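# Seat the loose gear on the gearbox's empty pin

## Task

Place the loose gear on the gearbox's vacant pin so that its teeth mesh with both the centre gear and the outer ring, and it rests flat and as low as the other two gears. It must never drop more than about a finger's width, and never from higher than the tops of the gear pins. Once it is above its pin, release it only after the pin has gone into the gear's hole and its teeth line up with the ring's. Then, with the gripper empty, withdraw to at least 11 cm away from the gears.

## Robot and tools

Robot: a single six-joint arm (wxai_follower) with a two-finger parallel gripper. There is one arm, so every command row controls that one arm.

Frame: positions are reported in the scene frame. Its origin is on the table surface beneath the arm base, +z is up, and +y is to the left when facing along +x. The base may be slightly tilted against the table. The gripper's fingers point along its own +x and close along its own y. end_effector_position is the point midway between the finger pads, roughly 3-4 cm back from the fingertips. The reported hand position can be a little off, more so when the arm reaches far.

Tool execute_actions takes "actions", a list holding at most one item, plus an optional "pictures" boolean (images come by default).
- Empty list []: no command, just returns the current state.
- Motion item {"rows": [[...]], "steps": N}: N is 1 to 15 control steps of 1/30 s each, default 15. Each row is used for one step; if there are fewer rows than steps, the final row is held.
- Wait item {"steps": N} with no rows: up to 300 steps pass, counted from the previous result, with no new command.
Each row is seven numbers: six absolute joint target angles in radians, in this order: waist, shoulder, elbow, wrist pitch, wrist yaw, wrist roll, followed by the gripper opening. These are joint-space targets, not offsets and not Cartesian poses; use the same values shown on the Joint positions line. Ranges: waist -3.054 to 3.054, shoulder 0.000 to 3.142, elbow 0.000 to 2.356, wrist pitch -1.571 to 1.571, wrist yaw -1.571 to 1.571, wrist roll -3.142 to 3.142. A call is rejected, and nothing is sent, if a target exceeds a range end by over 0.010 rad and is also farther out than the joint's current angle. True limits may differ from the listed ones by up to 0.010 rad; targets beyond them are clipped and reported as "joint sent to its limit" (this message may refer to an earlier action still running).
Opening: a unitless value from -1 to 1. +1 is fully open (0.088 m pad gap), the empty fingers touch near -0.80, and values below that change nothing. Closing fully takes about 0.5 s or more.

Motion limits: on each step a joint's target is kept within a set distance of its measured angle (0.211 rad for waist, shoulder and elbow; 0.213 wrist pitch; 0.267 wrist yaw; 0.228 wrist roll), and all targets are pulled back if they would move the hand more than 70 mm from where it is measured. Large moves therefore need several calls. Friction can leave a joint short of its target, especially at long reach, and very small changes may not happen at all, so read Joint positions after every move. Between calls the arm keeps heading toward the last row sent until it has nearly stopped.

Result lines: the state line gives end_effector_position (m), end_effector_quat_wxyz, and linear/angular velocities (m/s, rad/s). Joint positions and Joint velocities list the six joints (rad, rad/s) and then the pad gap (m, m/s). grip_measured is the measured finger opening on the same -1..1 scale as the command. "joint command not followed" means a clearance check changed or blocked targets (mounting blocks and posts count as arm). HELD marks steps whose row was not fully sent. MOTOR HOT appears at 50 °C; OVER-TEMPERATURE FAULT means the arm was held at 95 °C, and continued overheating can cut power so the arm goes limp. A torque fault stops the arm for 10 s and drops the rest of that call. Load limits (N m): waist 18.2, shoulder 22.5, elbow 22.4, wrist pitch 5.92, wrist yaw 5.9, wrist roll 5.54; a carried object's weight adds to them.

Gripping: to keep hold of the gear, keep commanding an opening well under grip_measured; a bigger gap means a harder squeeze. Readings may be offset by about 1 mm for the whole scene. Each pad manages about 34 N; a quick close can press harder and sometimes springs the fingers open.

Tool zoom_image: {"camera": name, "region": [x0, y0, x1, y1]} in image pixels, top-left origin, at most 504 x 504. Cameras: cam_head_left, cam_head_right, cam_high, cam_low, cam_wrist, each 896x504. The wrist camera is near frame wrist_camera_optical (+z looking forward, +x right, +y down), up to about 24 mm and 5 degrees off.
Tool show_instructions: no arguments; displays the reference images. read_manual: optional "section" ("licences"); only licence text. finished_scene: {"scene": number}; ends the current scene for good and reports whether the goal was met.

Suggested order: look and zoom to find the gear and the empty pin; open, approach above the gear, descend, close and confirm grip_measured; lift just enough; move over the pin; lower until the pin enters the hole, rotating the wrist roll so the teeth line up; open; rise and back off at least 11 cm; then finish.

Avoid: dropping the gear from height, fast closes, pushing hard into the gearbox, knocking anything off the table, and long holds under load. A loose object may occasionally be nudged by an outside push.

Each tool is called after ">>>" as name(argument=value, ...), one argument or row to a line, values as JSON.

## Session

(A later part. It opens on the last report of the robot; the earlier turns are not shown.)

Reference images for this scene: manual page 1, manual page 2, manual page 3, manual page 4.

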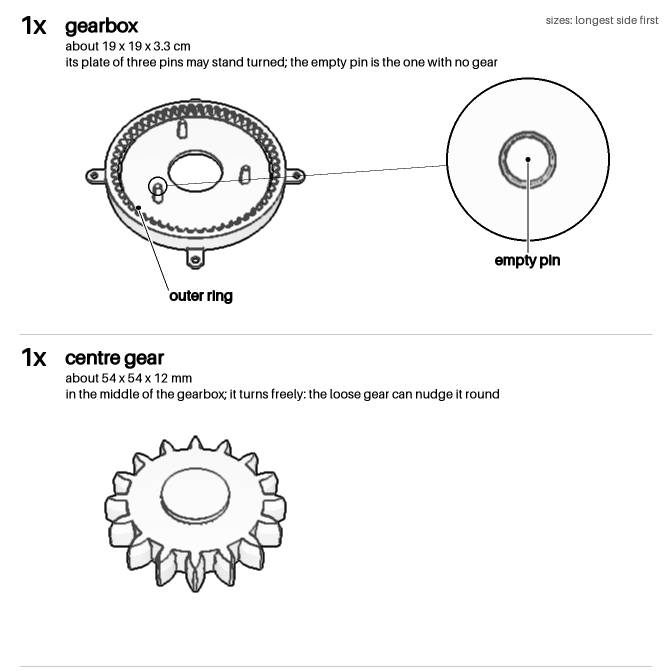

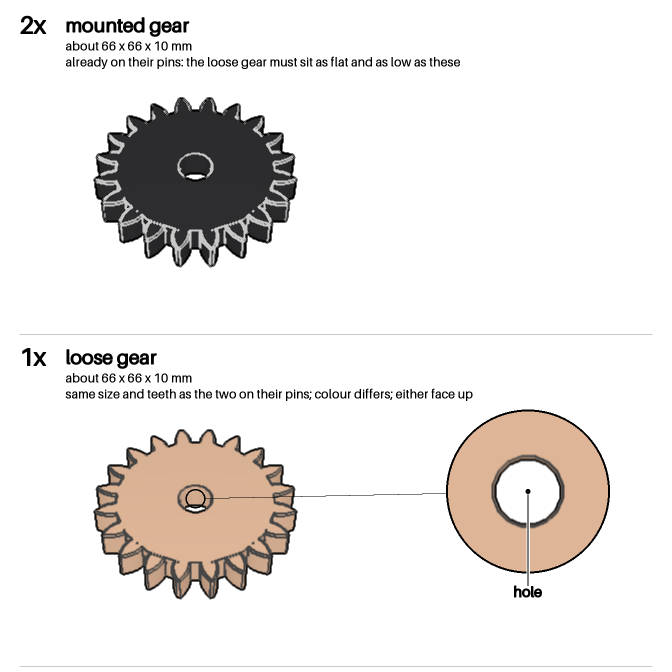

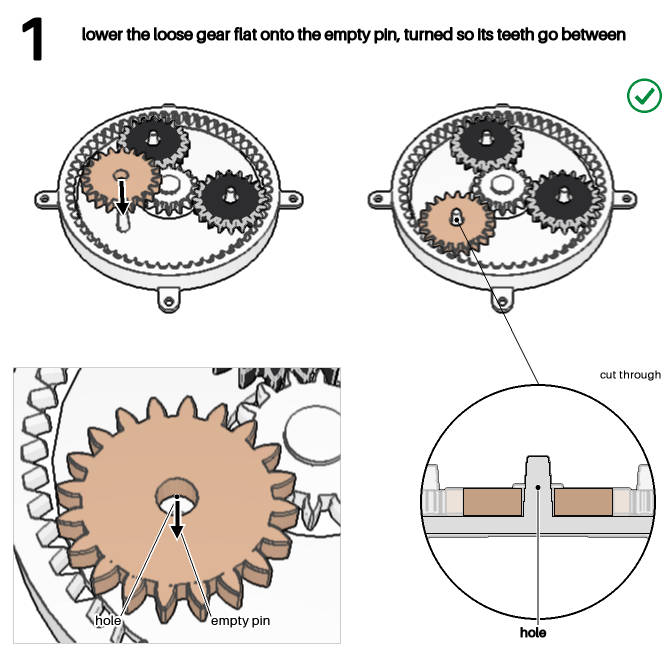

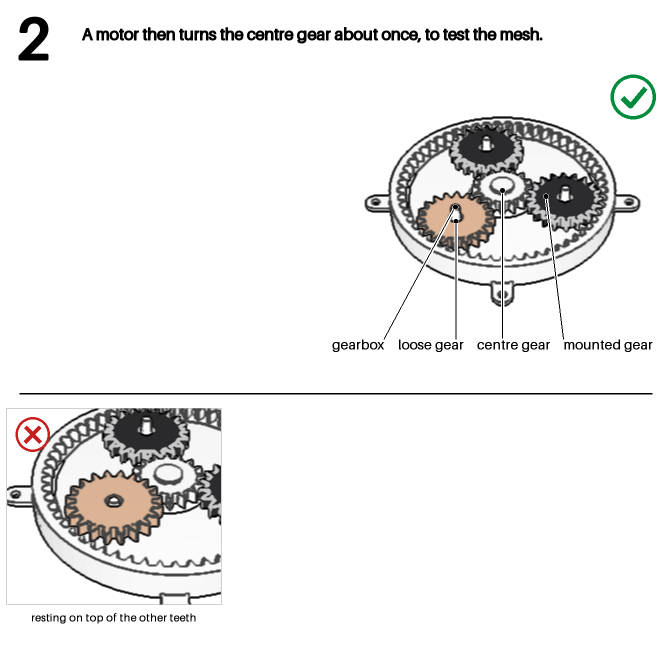

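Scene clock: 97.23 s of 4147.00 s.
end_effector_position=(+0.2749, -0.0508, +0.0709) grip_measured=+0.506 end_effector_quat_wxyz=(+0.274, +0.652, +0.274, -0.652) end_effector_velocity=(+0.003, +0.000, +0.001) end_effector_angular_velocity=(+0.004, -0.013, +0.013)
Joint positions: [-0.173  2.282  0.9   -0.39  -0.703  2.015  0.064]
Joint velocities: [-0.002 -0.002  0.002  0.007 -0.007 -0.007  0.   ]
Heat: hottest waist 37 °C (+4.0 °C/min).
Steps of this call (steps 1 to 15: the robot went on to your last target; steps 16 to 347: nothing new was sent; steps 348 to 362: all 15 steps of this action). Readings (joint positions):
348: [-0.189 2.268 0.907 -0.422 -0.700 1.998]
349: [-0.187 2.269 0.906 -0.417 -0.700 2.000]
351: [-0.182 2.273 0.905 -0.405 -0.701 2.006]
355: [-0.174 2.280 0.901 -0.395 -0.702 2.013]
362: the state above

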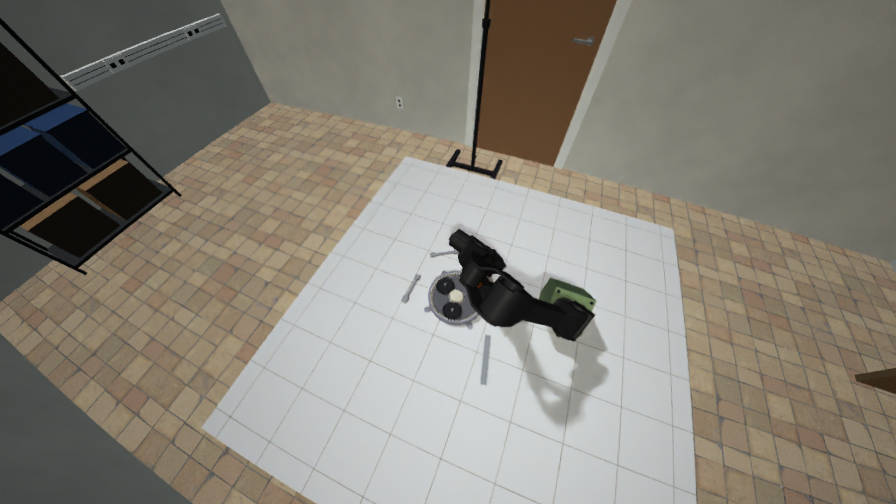

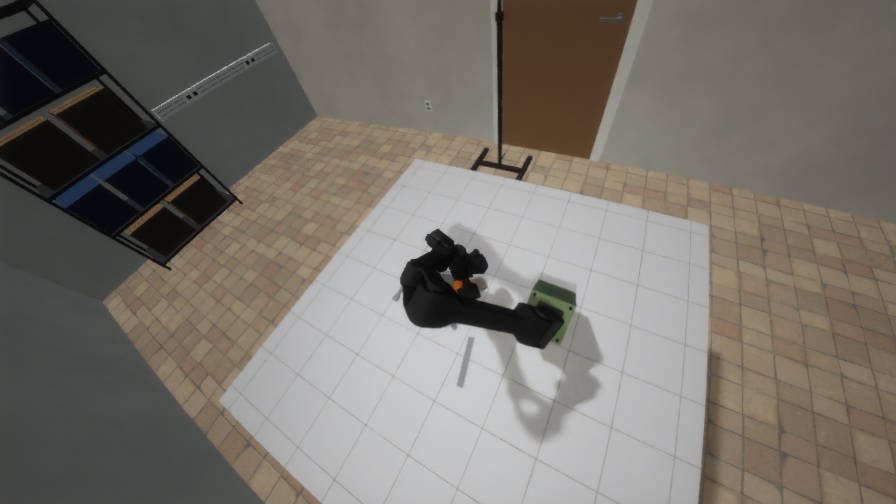

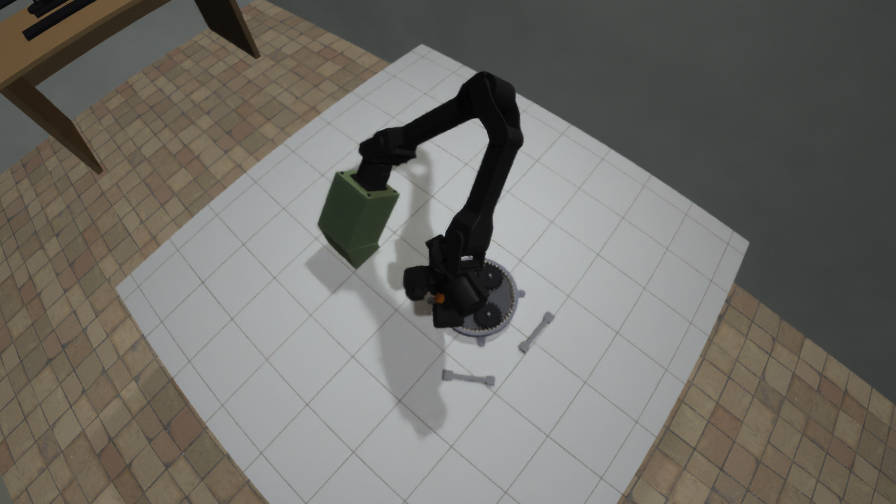

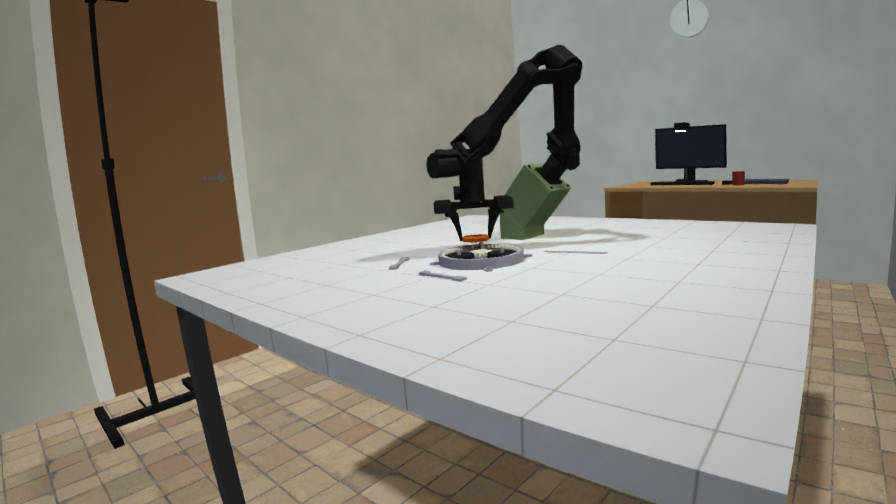

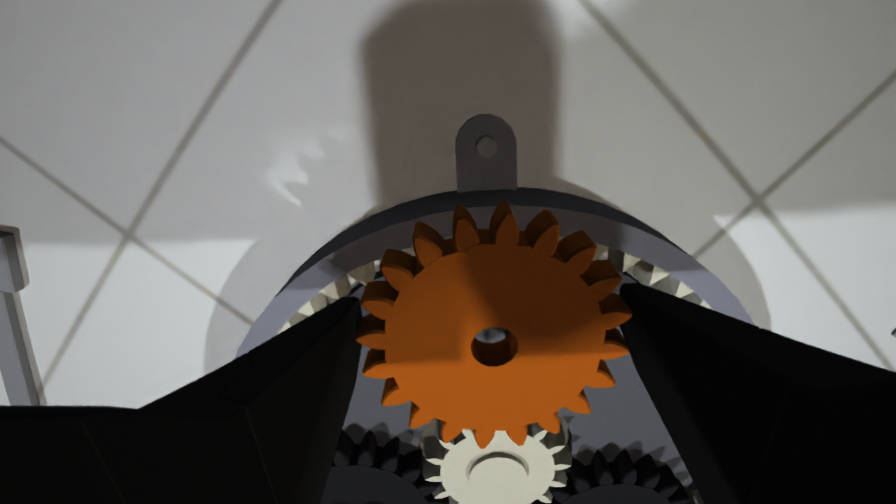

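>>> execute_actions(
  actions=[
    {"rows":[[-0.163,2.299,0.891,-0.368,-0.709,2.03,0.25],[-0.163,2.299,0.891,-0.368,-0.709,2.03,0.25],[-0.163,2.299,0.891,-0.368,-0.709,2.03,0.25],[-0.154,2.307,0.887,-0.348,-0.711,2.043,0.25]],"steps":15},
  ],
)

>>> zoom_image(
  camera="cam_wrist",
  region=[340,200,660,460],
)

Scene clock: 103.37 s of 4147.00 s.
end_effector_position=(+0.2753, -0.0517, +0.0672) grip_measured=+0.506 end_effector_quat_wxyz=(+0.273, +0.655, +0.270, -0.651) end_effector_velocity=(-0.002, -0.001, +0.000) end_effector_angular_velocity=(+0.007, -0.005, -0.014)
Joint positions: [-0.167  2.29   0.891 -0.357 -0.705  2.037  0.064]
Joint velocities: [-0.007  0.002 -0.007  0.007 -0.007  0.007 -0.   ]
Heat: hottest waist 37 °C (+4.0 °C/min).
Steps of this call (steps 1 to 15: the robot went on to your last target; steps 16 to 169: nothing new was sent; steps 170 to 184: all 15 steps of this action). Readings (joint positions):
170: [-0.172 2.284 0.899 -0.386 -0.703 2.018]
171: [-0.170 2.285 0.898 -0.381 -0.704 2.020]
173: [-0.166 2.288 0.897 -0.373 -0.705 2.025]
177: [-0.166 2.290 0.893 -0.363 -0.705 2.033]
184: the state above

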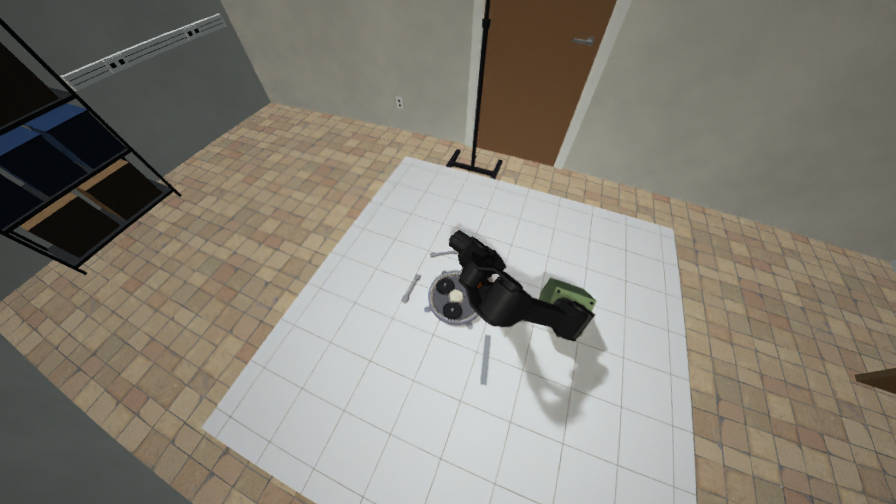

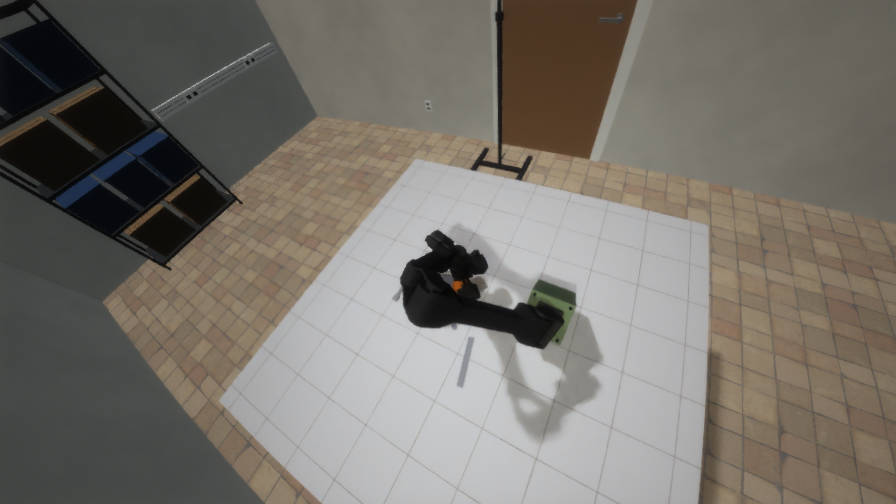

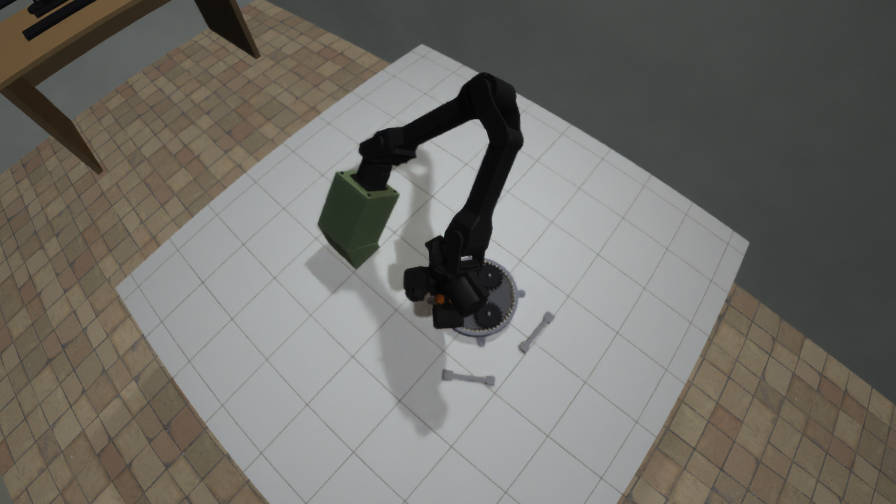

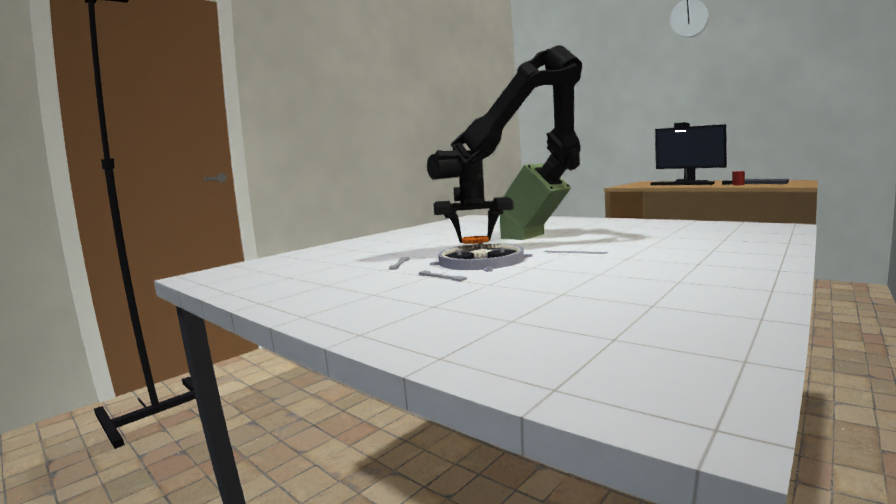

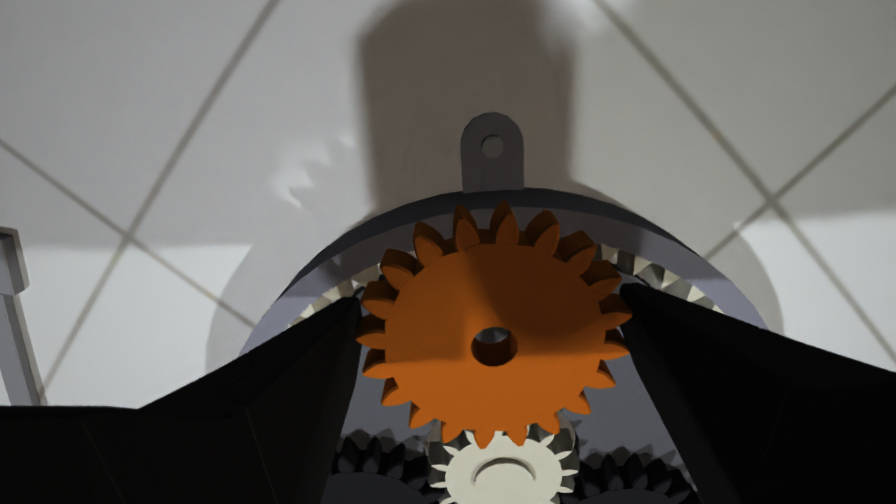

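Region (340, 200, 660, 460) of cam_wrist's 896x504 image, scaled by 1.575, with more detail than that image has; it fills the top 410 rows of this view, and the rest is white.

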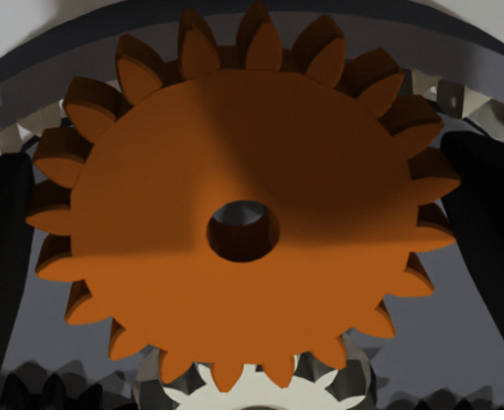

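>>> execute_actions(
  actions=[
    {"rows":[[-0.158,2.28,0.893,-0.365,-0.708,2.037,0.25],[-0.158,2.28,0.893,-0.365,-0.708,2.037,0.25],[-0.158,2.28,0.893,-0.365,-0.708,2.037,0.25],[-0.158,2.28,0.893,-0.365,-0.708,2.037,0.25],[-0.158,2.28,0.893,-0.365,-0.708,2.037,0.25],[-0.158,2.28,0.893,-0.365,-0.708,2.037,0.25],[-0.155,2.28,0.893,-0.36,-0.708,2.037,0.25]],"steps":15},
  ],
)

>>> zoom_image(
  camera="cam_wrist",
  region=[400,260,600,420],
)

Scene clock: 110.33 s of 4147.00 s.
end_effector_position=(+0.2746, -0.0507, +0.0665) grip_measured=+0.506 end_effector_quat_wxyz=(+0.272, +0.654, +0.271, -0.652) end_effector_velocity=(+0.001, +0.003, +0.003) end_effector_angular_velocity=(+0.006, -0.006, +0.007)
Joint positions: [-0.164  2.29   0.89  -0.359 -0.707  2.038  0.064]
Joint velocities: [-0.002 -0.012 -0.002 -0.007 -0.007 -0.007 -0.   ]
Heat: hottest shoulder 37 °C (+3.0 °C/min).
Steps of this call (steps 1 to 15: the robot went on to your last target; steps 16 to 194: nothing new was sent; steps 195 to 209: all 15 steps of this action). Readings (joint positions):
195: [-0.166 2.292 0.890 -0.352 -0.706 2.038]
196: [-0.166 2.292 0.890 -0.353 -0.706 2.038]
198: [-0.165 2.292 0.890 -0.355 -0.707 2.038]
202: [-0.164 2.290 0.890 -0.359 -0.707 2.038]
209: the state above

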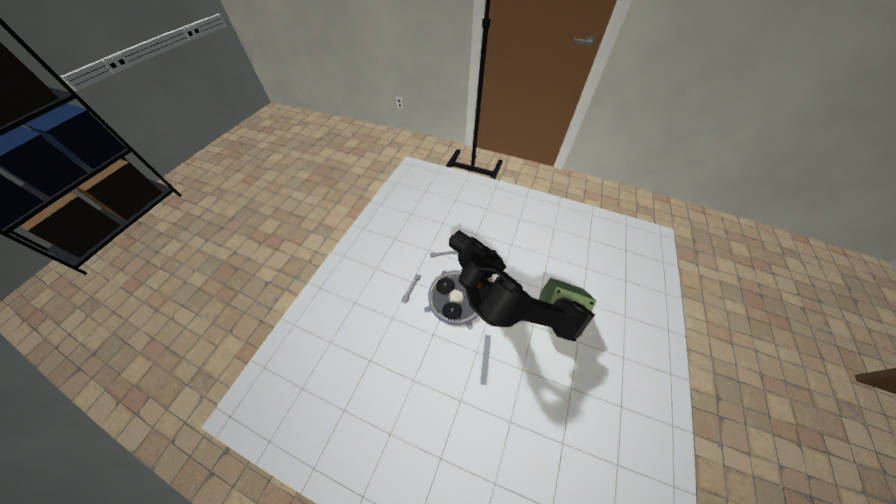

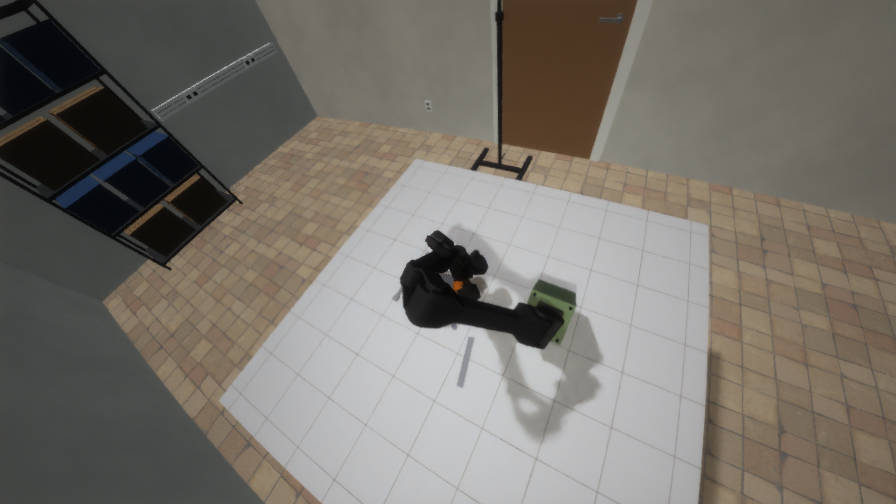

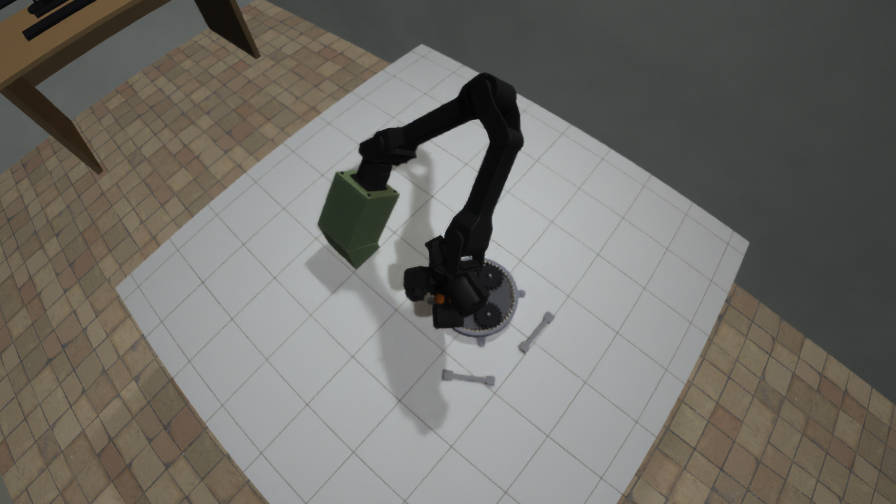

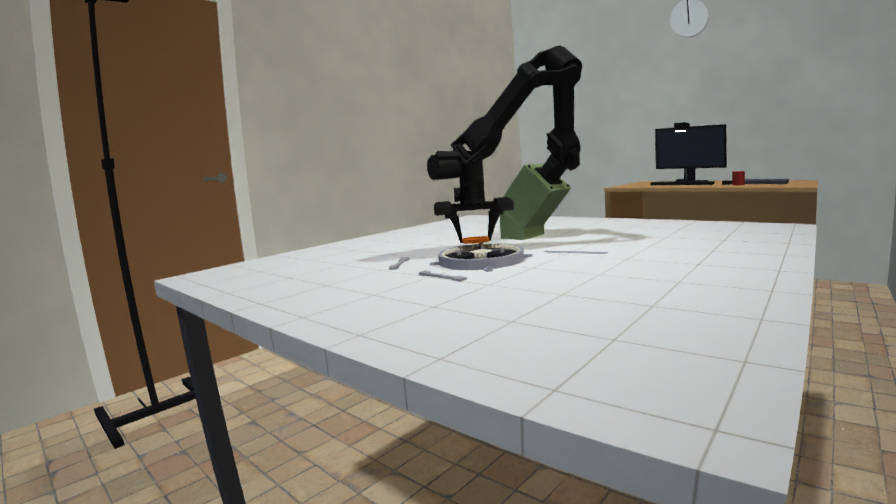

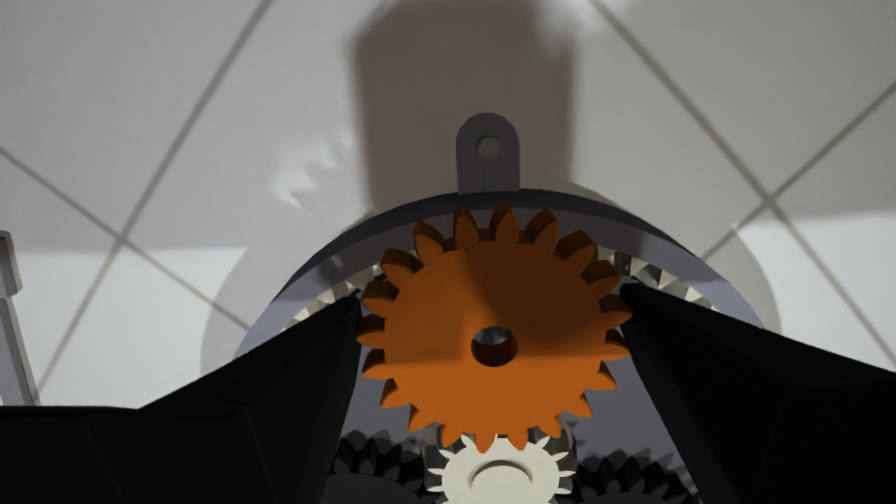

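Region (400, 260, 600, 420) of cam_wrist's 896x504 image, scaled by 2.520, with more detail than that image has; it fills the top 403 rows of this view, and the rest is white.

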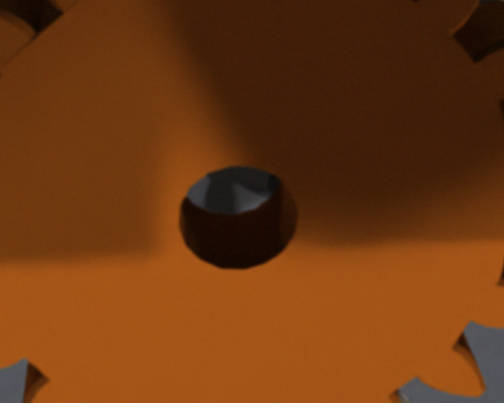

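>>> execute_actions(
  actions=[
    {"rows":[[-0.158,2.275,0.9,-0.38,-0.707,2.03,0.25],[-0.158,2.275,0.9,-0.38,-0.707,2.03,0.25],[-0.158,2.275,0.9,-0.38,-0.707,2.03,0.25],[-0.158,2.28,0.906,-0.39,-0.707,2.03,0.25],[-0.158,2.28,0.906,-0.39,-0.707,2.03,0.25],[-0.158,2.28,0.906,-0.39,-0.707,2.03,0.25],[-0.158,2.292,0.906,-0.39,-0.707,2.03,0.25]],"steps":15},
  ],
)

>>> zoom_image(
  camera="cam_wrist",
  region=[400,260,600,420],
)

Scene clock: 119.53 s of 4147.00 s.
end_effector_position=(+0.2730, -0.0478, +0.0666) grip_measured=+0.505 end_effector_quat_wxyz=(+0.266, +0.650, +0.273, -0.657) end_effector_velocity=(-0.004, +0.002, +0.001) end_effector_angular_velocity=(+0.012, +0.012, -0.009)
Joint positions: [-0.158  2.289  0.898 -0.388 -0.708  2.035  0.064]
Joint velocities: [-0.002 -0.002 -0.002 -0.022 -0.007 -0.007  0.   ]
Heat: hottest shoulder 37 °C (+3.0 °C/min).
Steps of this call (steps 1 to 15: the robot went on to your last target; steps 16 to 261: nothing new was sent; steps 262 to 276: all 15 steps of this action). Readings (joint positions):
262: [-0.159 2.289 0.891 -0.361 -0.708 2.038]
263: [-0.159 2.289 0.892 -0.366 -0.708 2.038]
265: [-0.158 2.289 0.893 -0.374 -0.708 2.037]
269: [-0.158 2.289 0.897 -0.384 -0.708 2.035]
276: the state above

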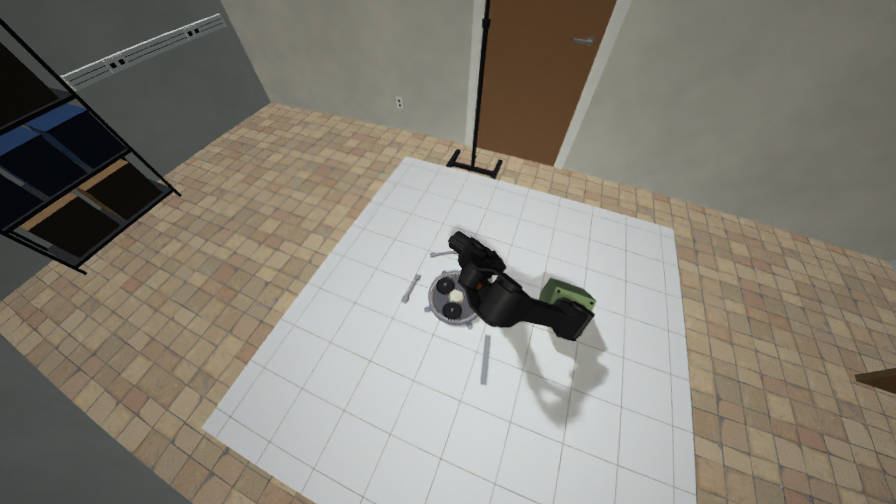

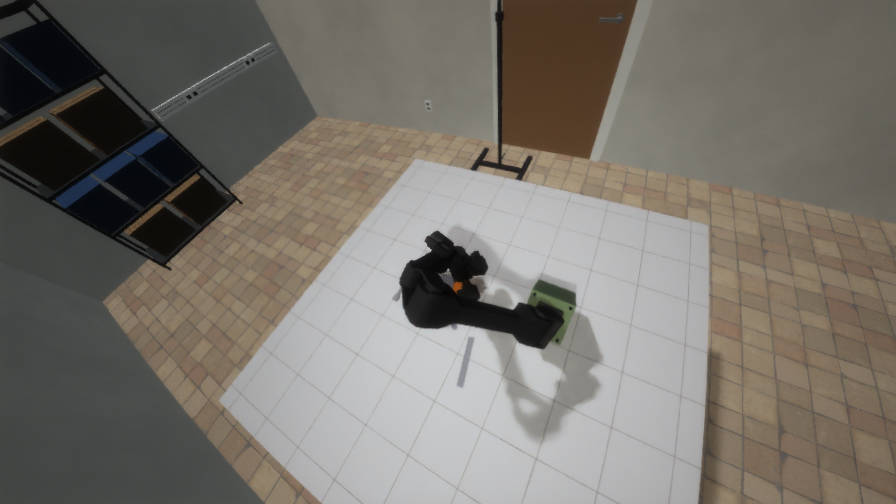

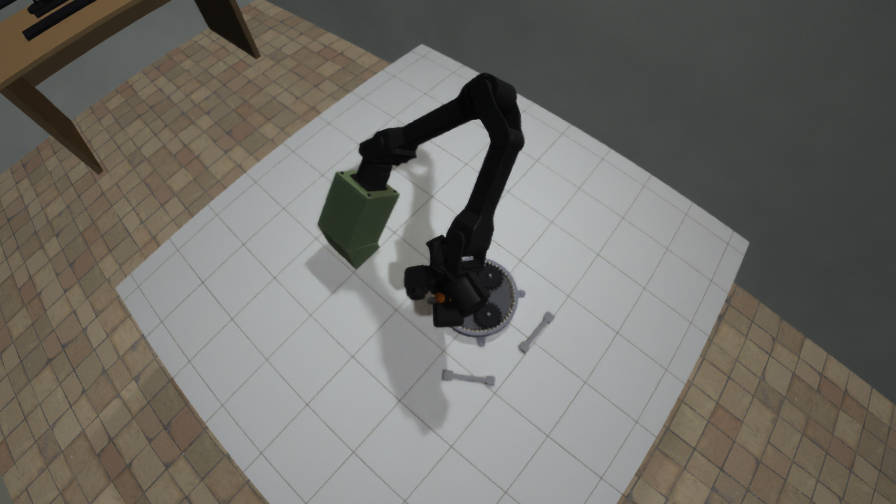

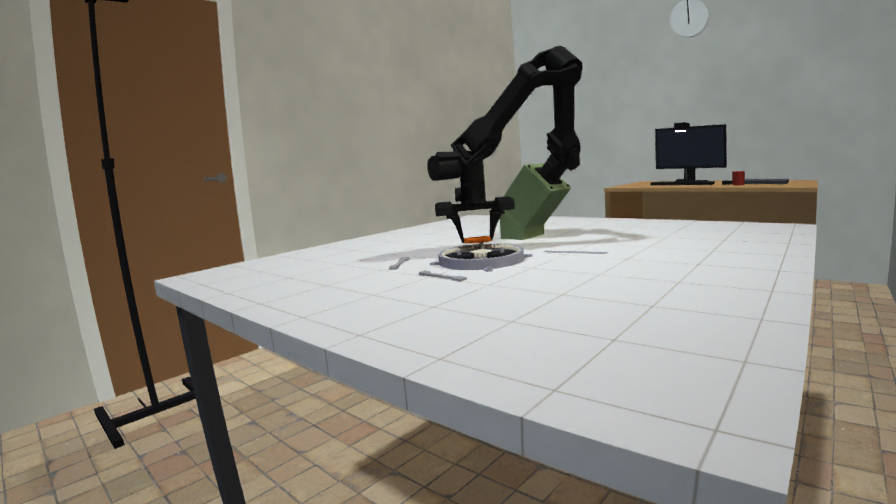

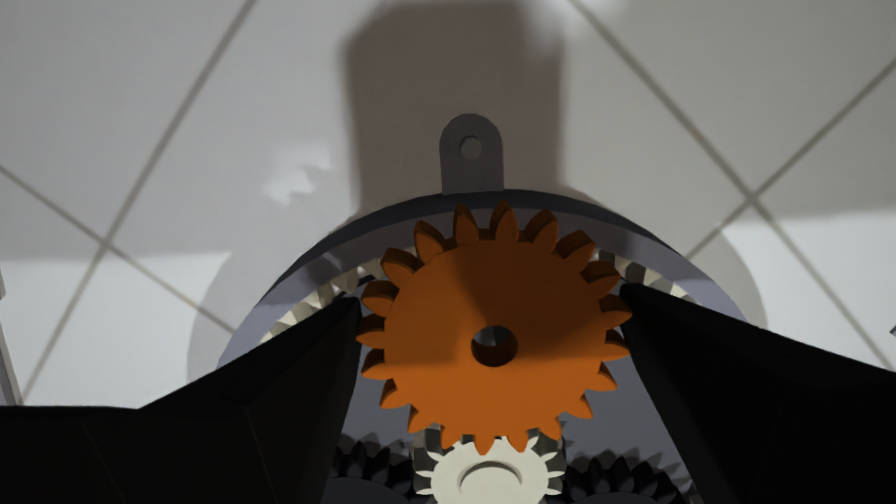

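Region (400, 260, 600, 420) of cam_wrist's 896x504 image, scaled by 2.520, with more detail than that image has; it fills the top 403 rows of this view, and the rest is white.

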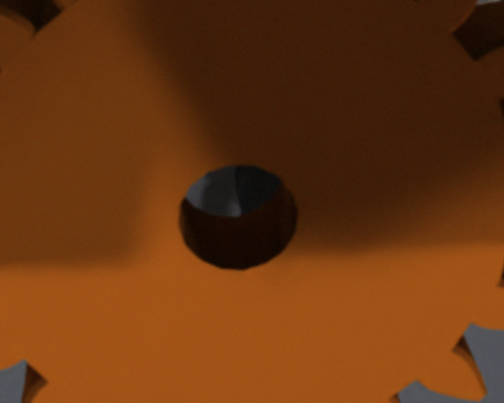

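>>> execute_actions(
  actions=[
    {"rows":[[-0.163,2.27,0.905,-0.39,-0.707,2.03,0.25],[-0.163,2.27,0.905,-0.39,-0.707,2.03,0.25],[-0.163,2.27,0.905,-0.39,-0.707,2.03,0.25],[-0.163,2.27,0.915,-0.39,-0.707,2.03,0.25],[-0.163,2.27,0.915,-0.39,-0.707,2.03,0.25],[-0.163,2.27,0.915,-0.39,-0.707,2.03,0.25],[-0.163,2.28,0.918,-0.385,-0.707,2.03,0.25]],"steps":15},
  ],
)

>>> zoom_image(
  camera="cam_wrist",
  region=[400,260,600,420],
)

Scene clock: 124.73 s of 4147.00 s.
end_effector_position=(+0.2781, -0.0480, +0.0682) grip_measured=+0.505 end_effector_quat_wxyz=(+0.272, +0.652, +0.274, -0.653) end_effector_velocity=(-0.000, +0.003, +0.001) end_effector_angular_velocity=(+0.008, +0.001, +0.008)
Joint positions: [-0.157  2.287  0.91  -0.387 -0.708  2.034  0.064]
Joint velocities: [ 0.002 -0.007 -0.002 -0.007 -0.007 -0.007 -0.001]
Heat: hottest waist 37 °C (+2.0 °C/min).
Steps of this call (steps 1 to 15: the robot went on to your last target; steps 16 to 141: nothing new was sent; steps 142 to 156: all 15 steps of this action). Readings (joint positions):
142: [-0.157 2.289 0.899 -0.389 -0.708 2.034]
143: [-0.157 2.289 0.899 -0.389 -0.708 2.034]
145: [-0.157 2.288 0.900 -0.389 -0.708 2.034]
149: [-0.157 2.287 0.906 -0.389 -0.708 2.034]
156: the state above

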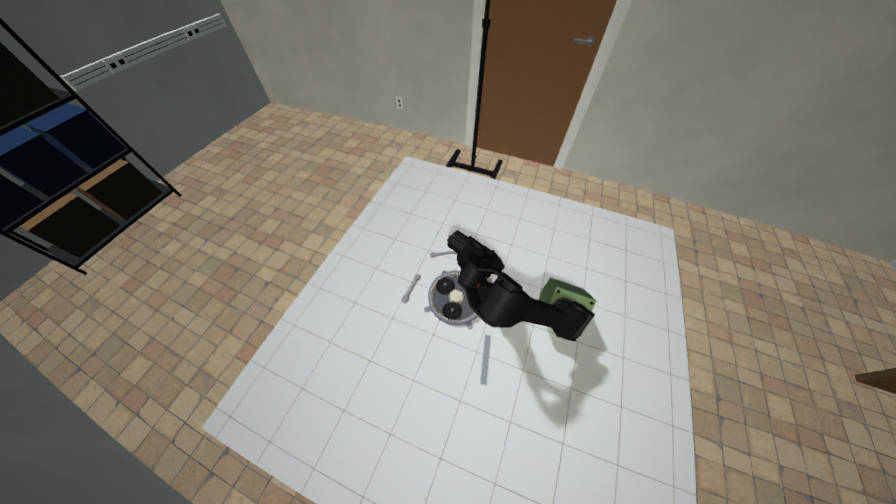

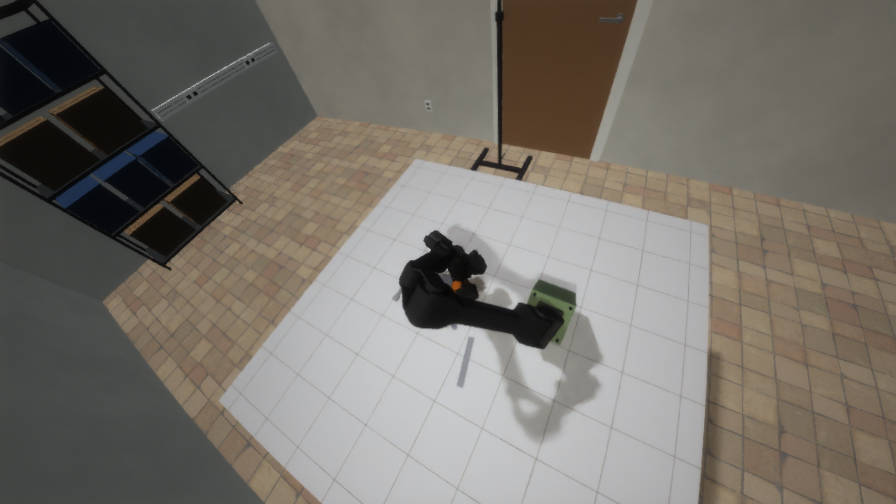

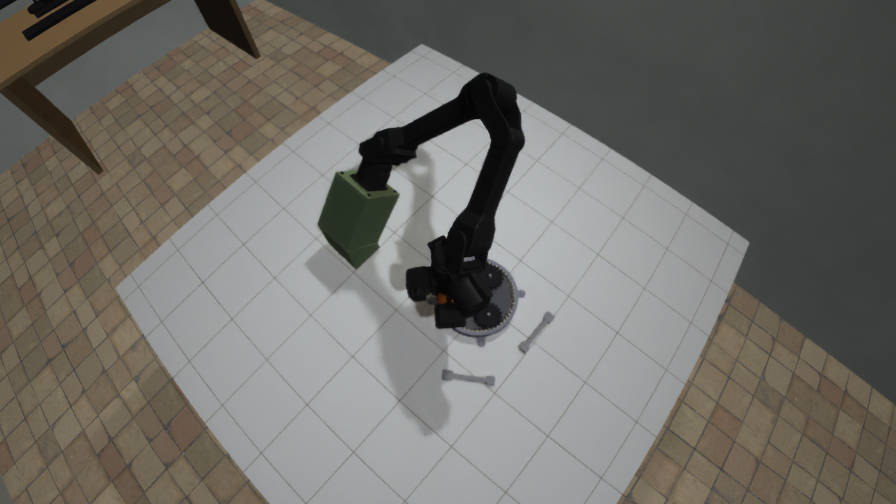

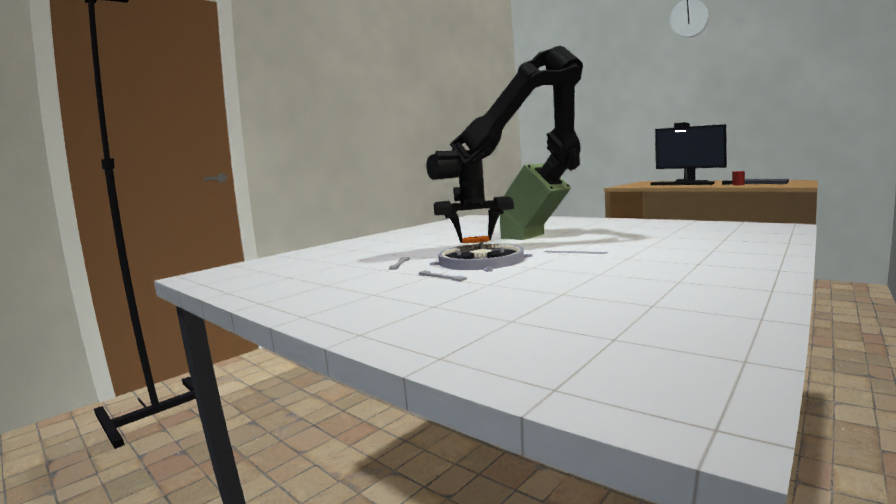

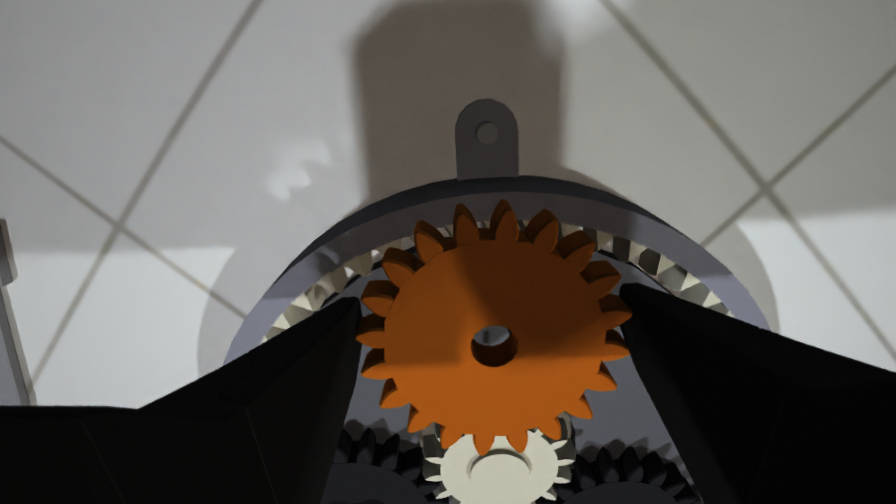

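Region (400, 260, 600, 420) of cam_wrist's 896x504 image, scaled by 2.520, with more detail than that image has; it fills the top 403 rows of this view, and the rest is white.

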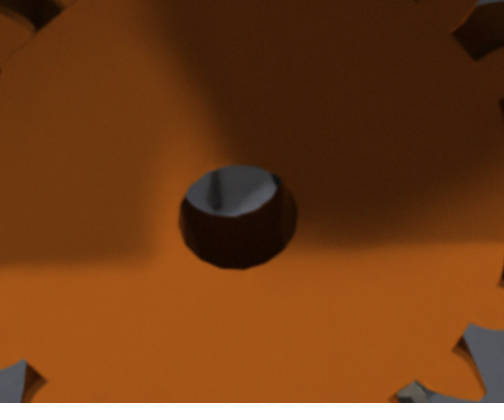

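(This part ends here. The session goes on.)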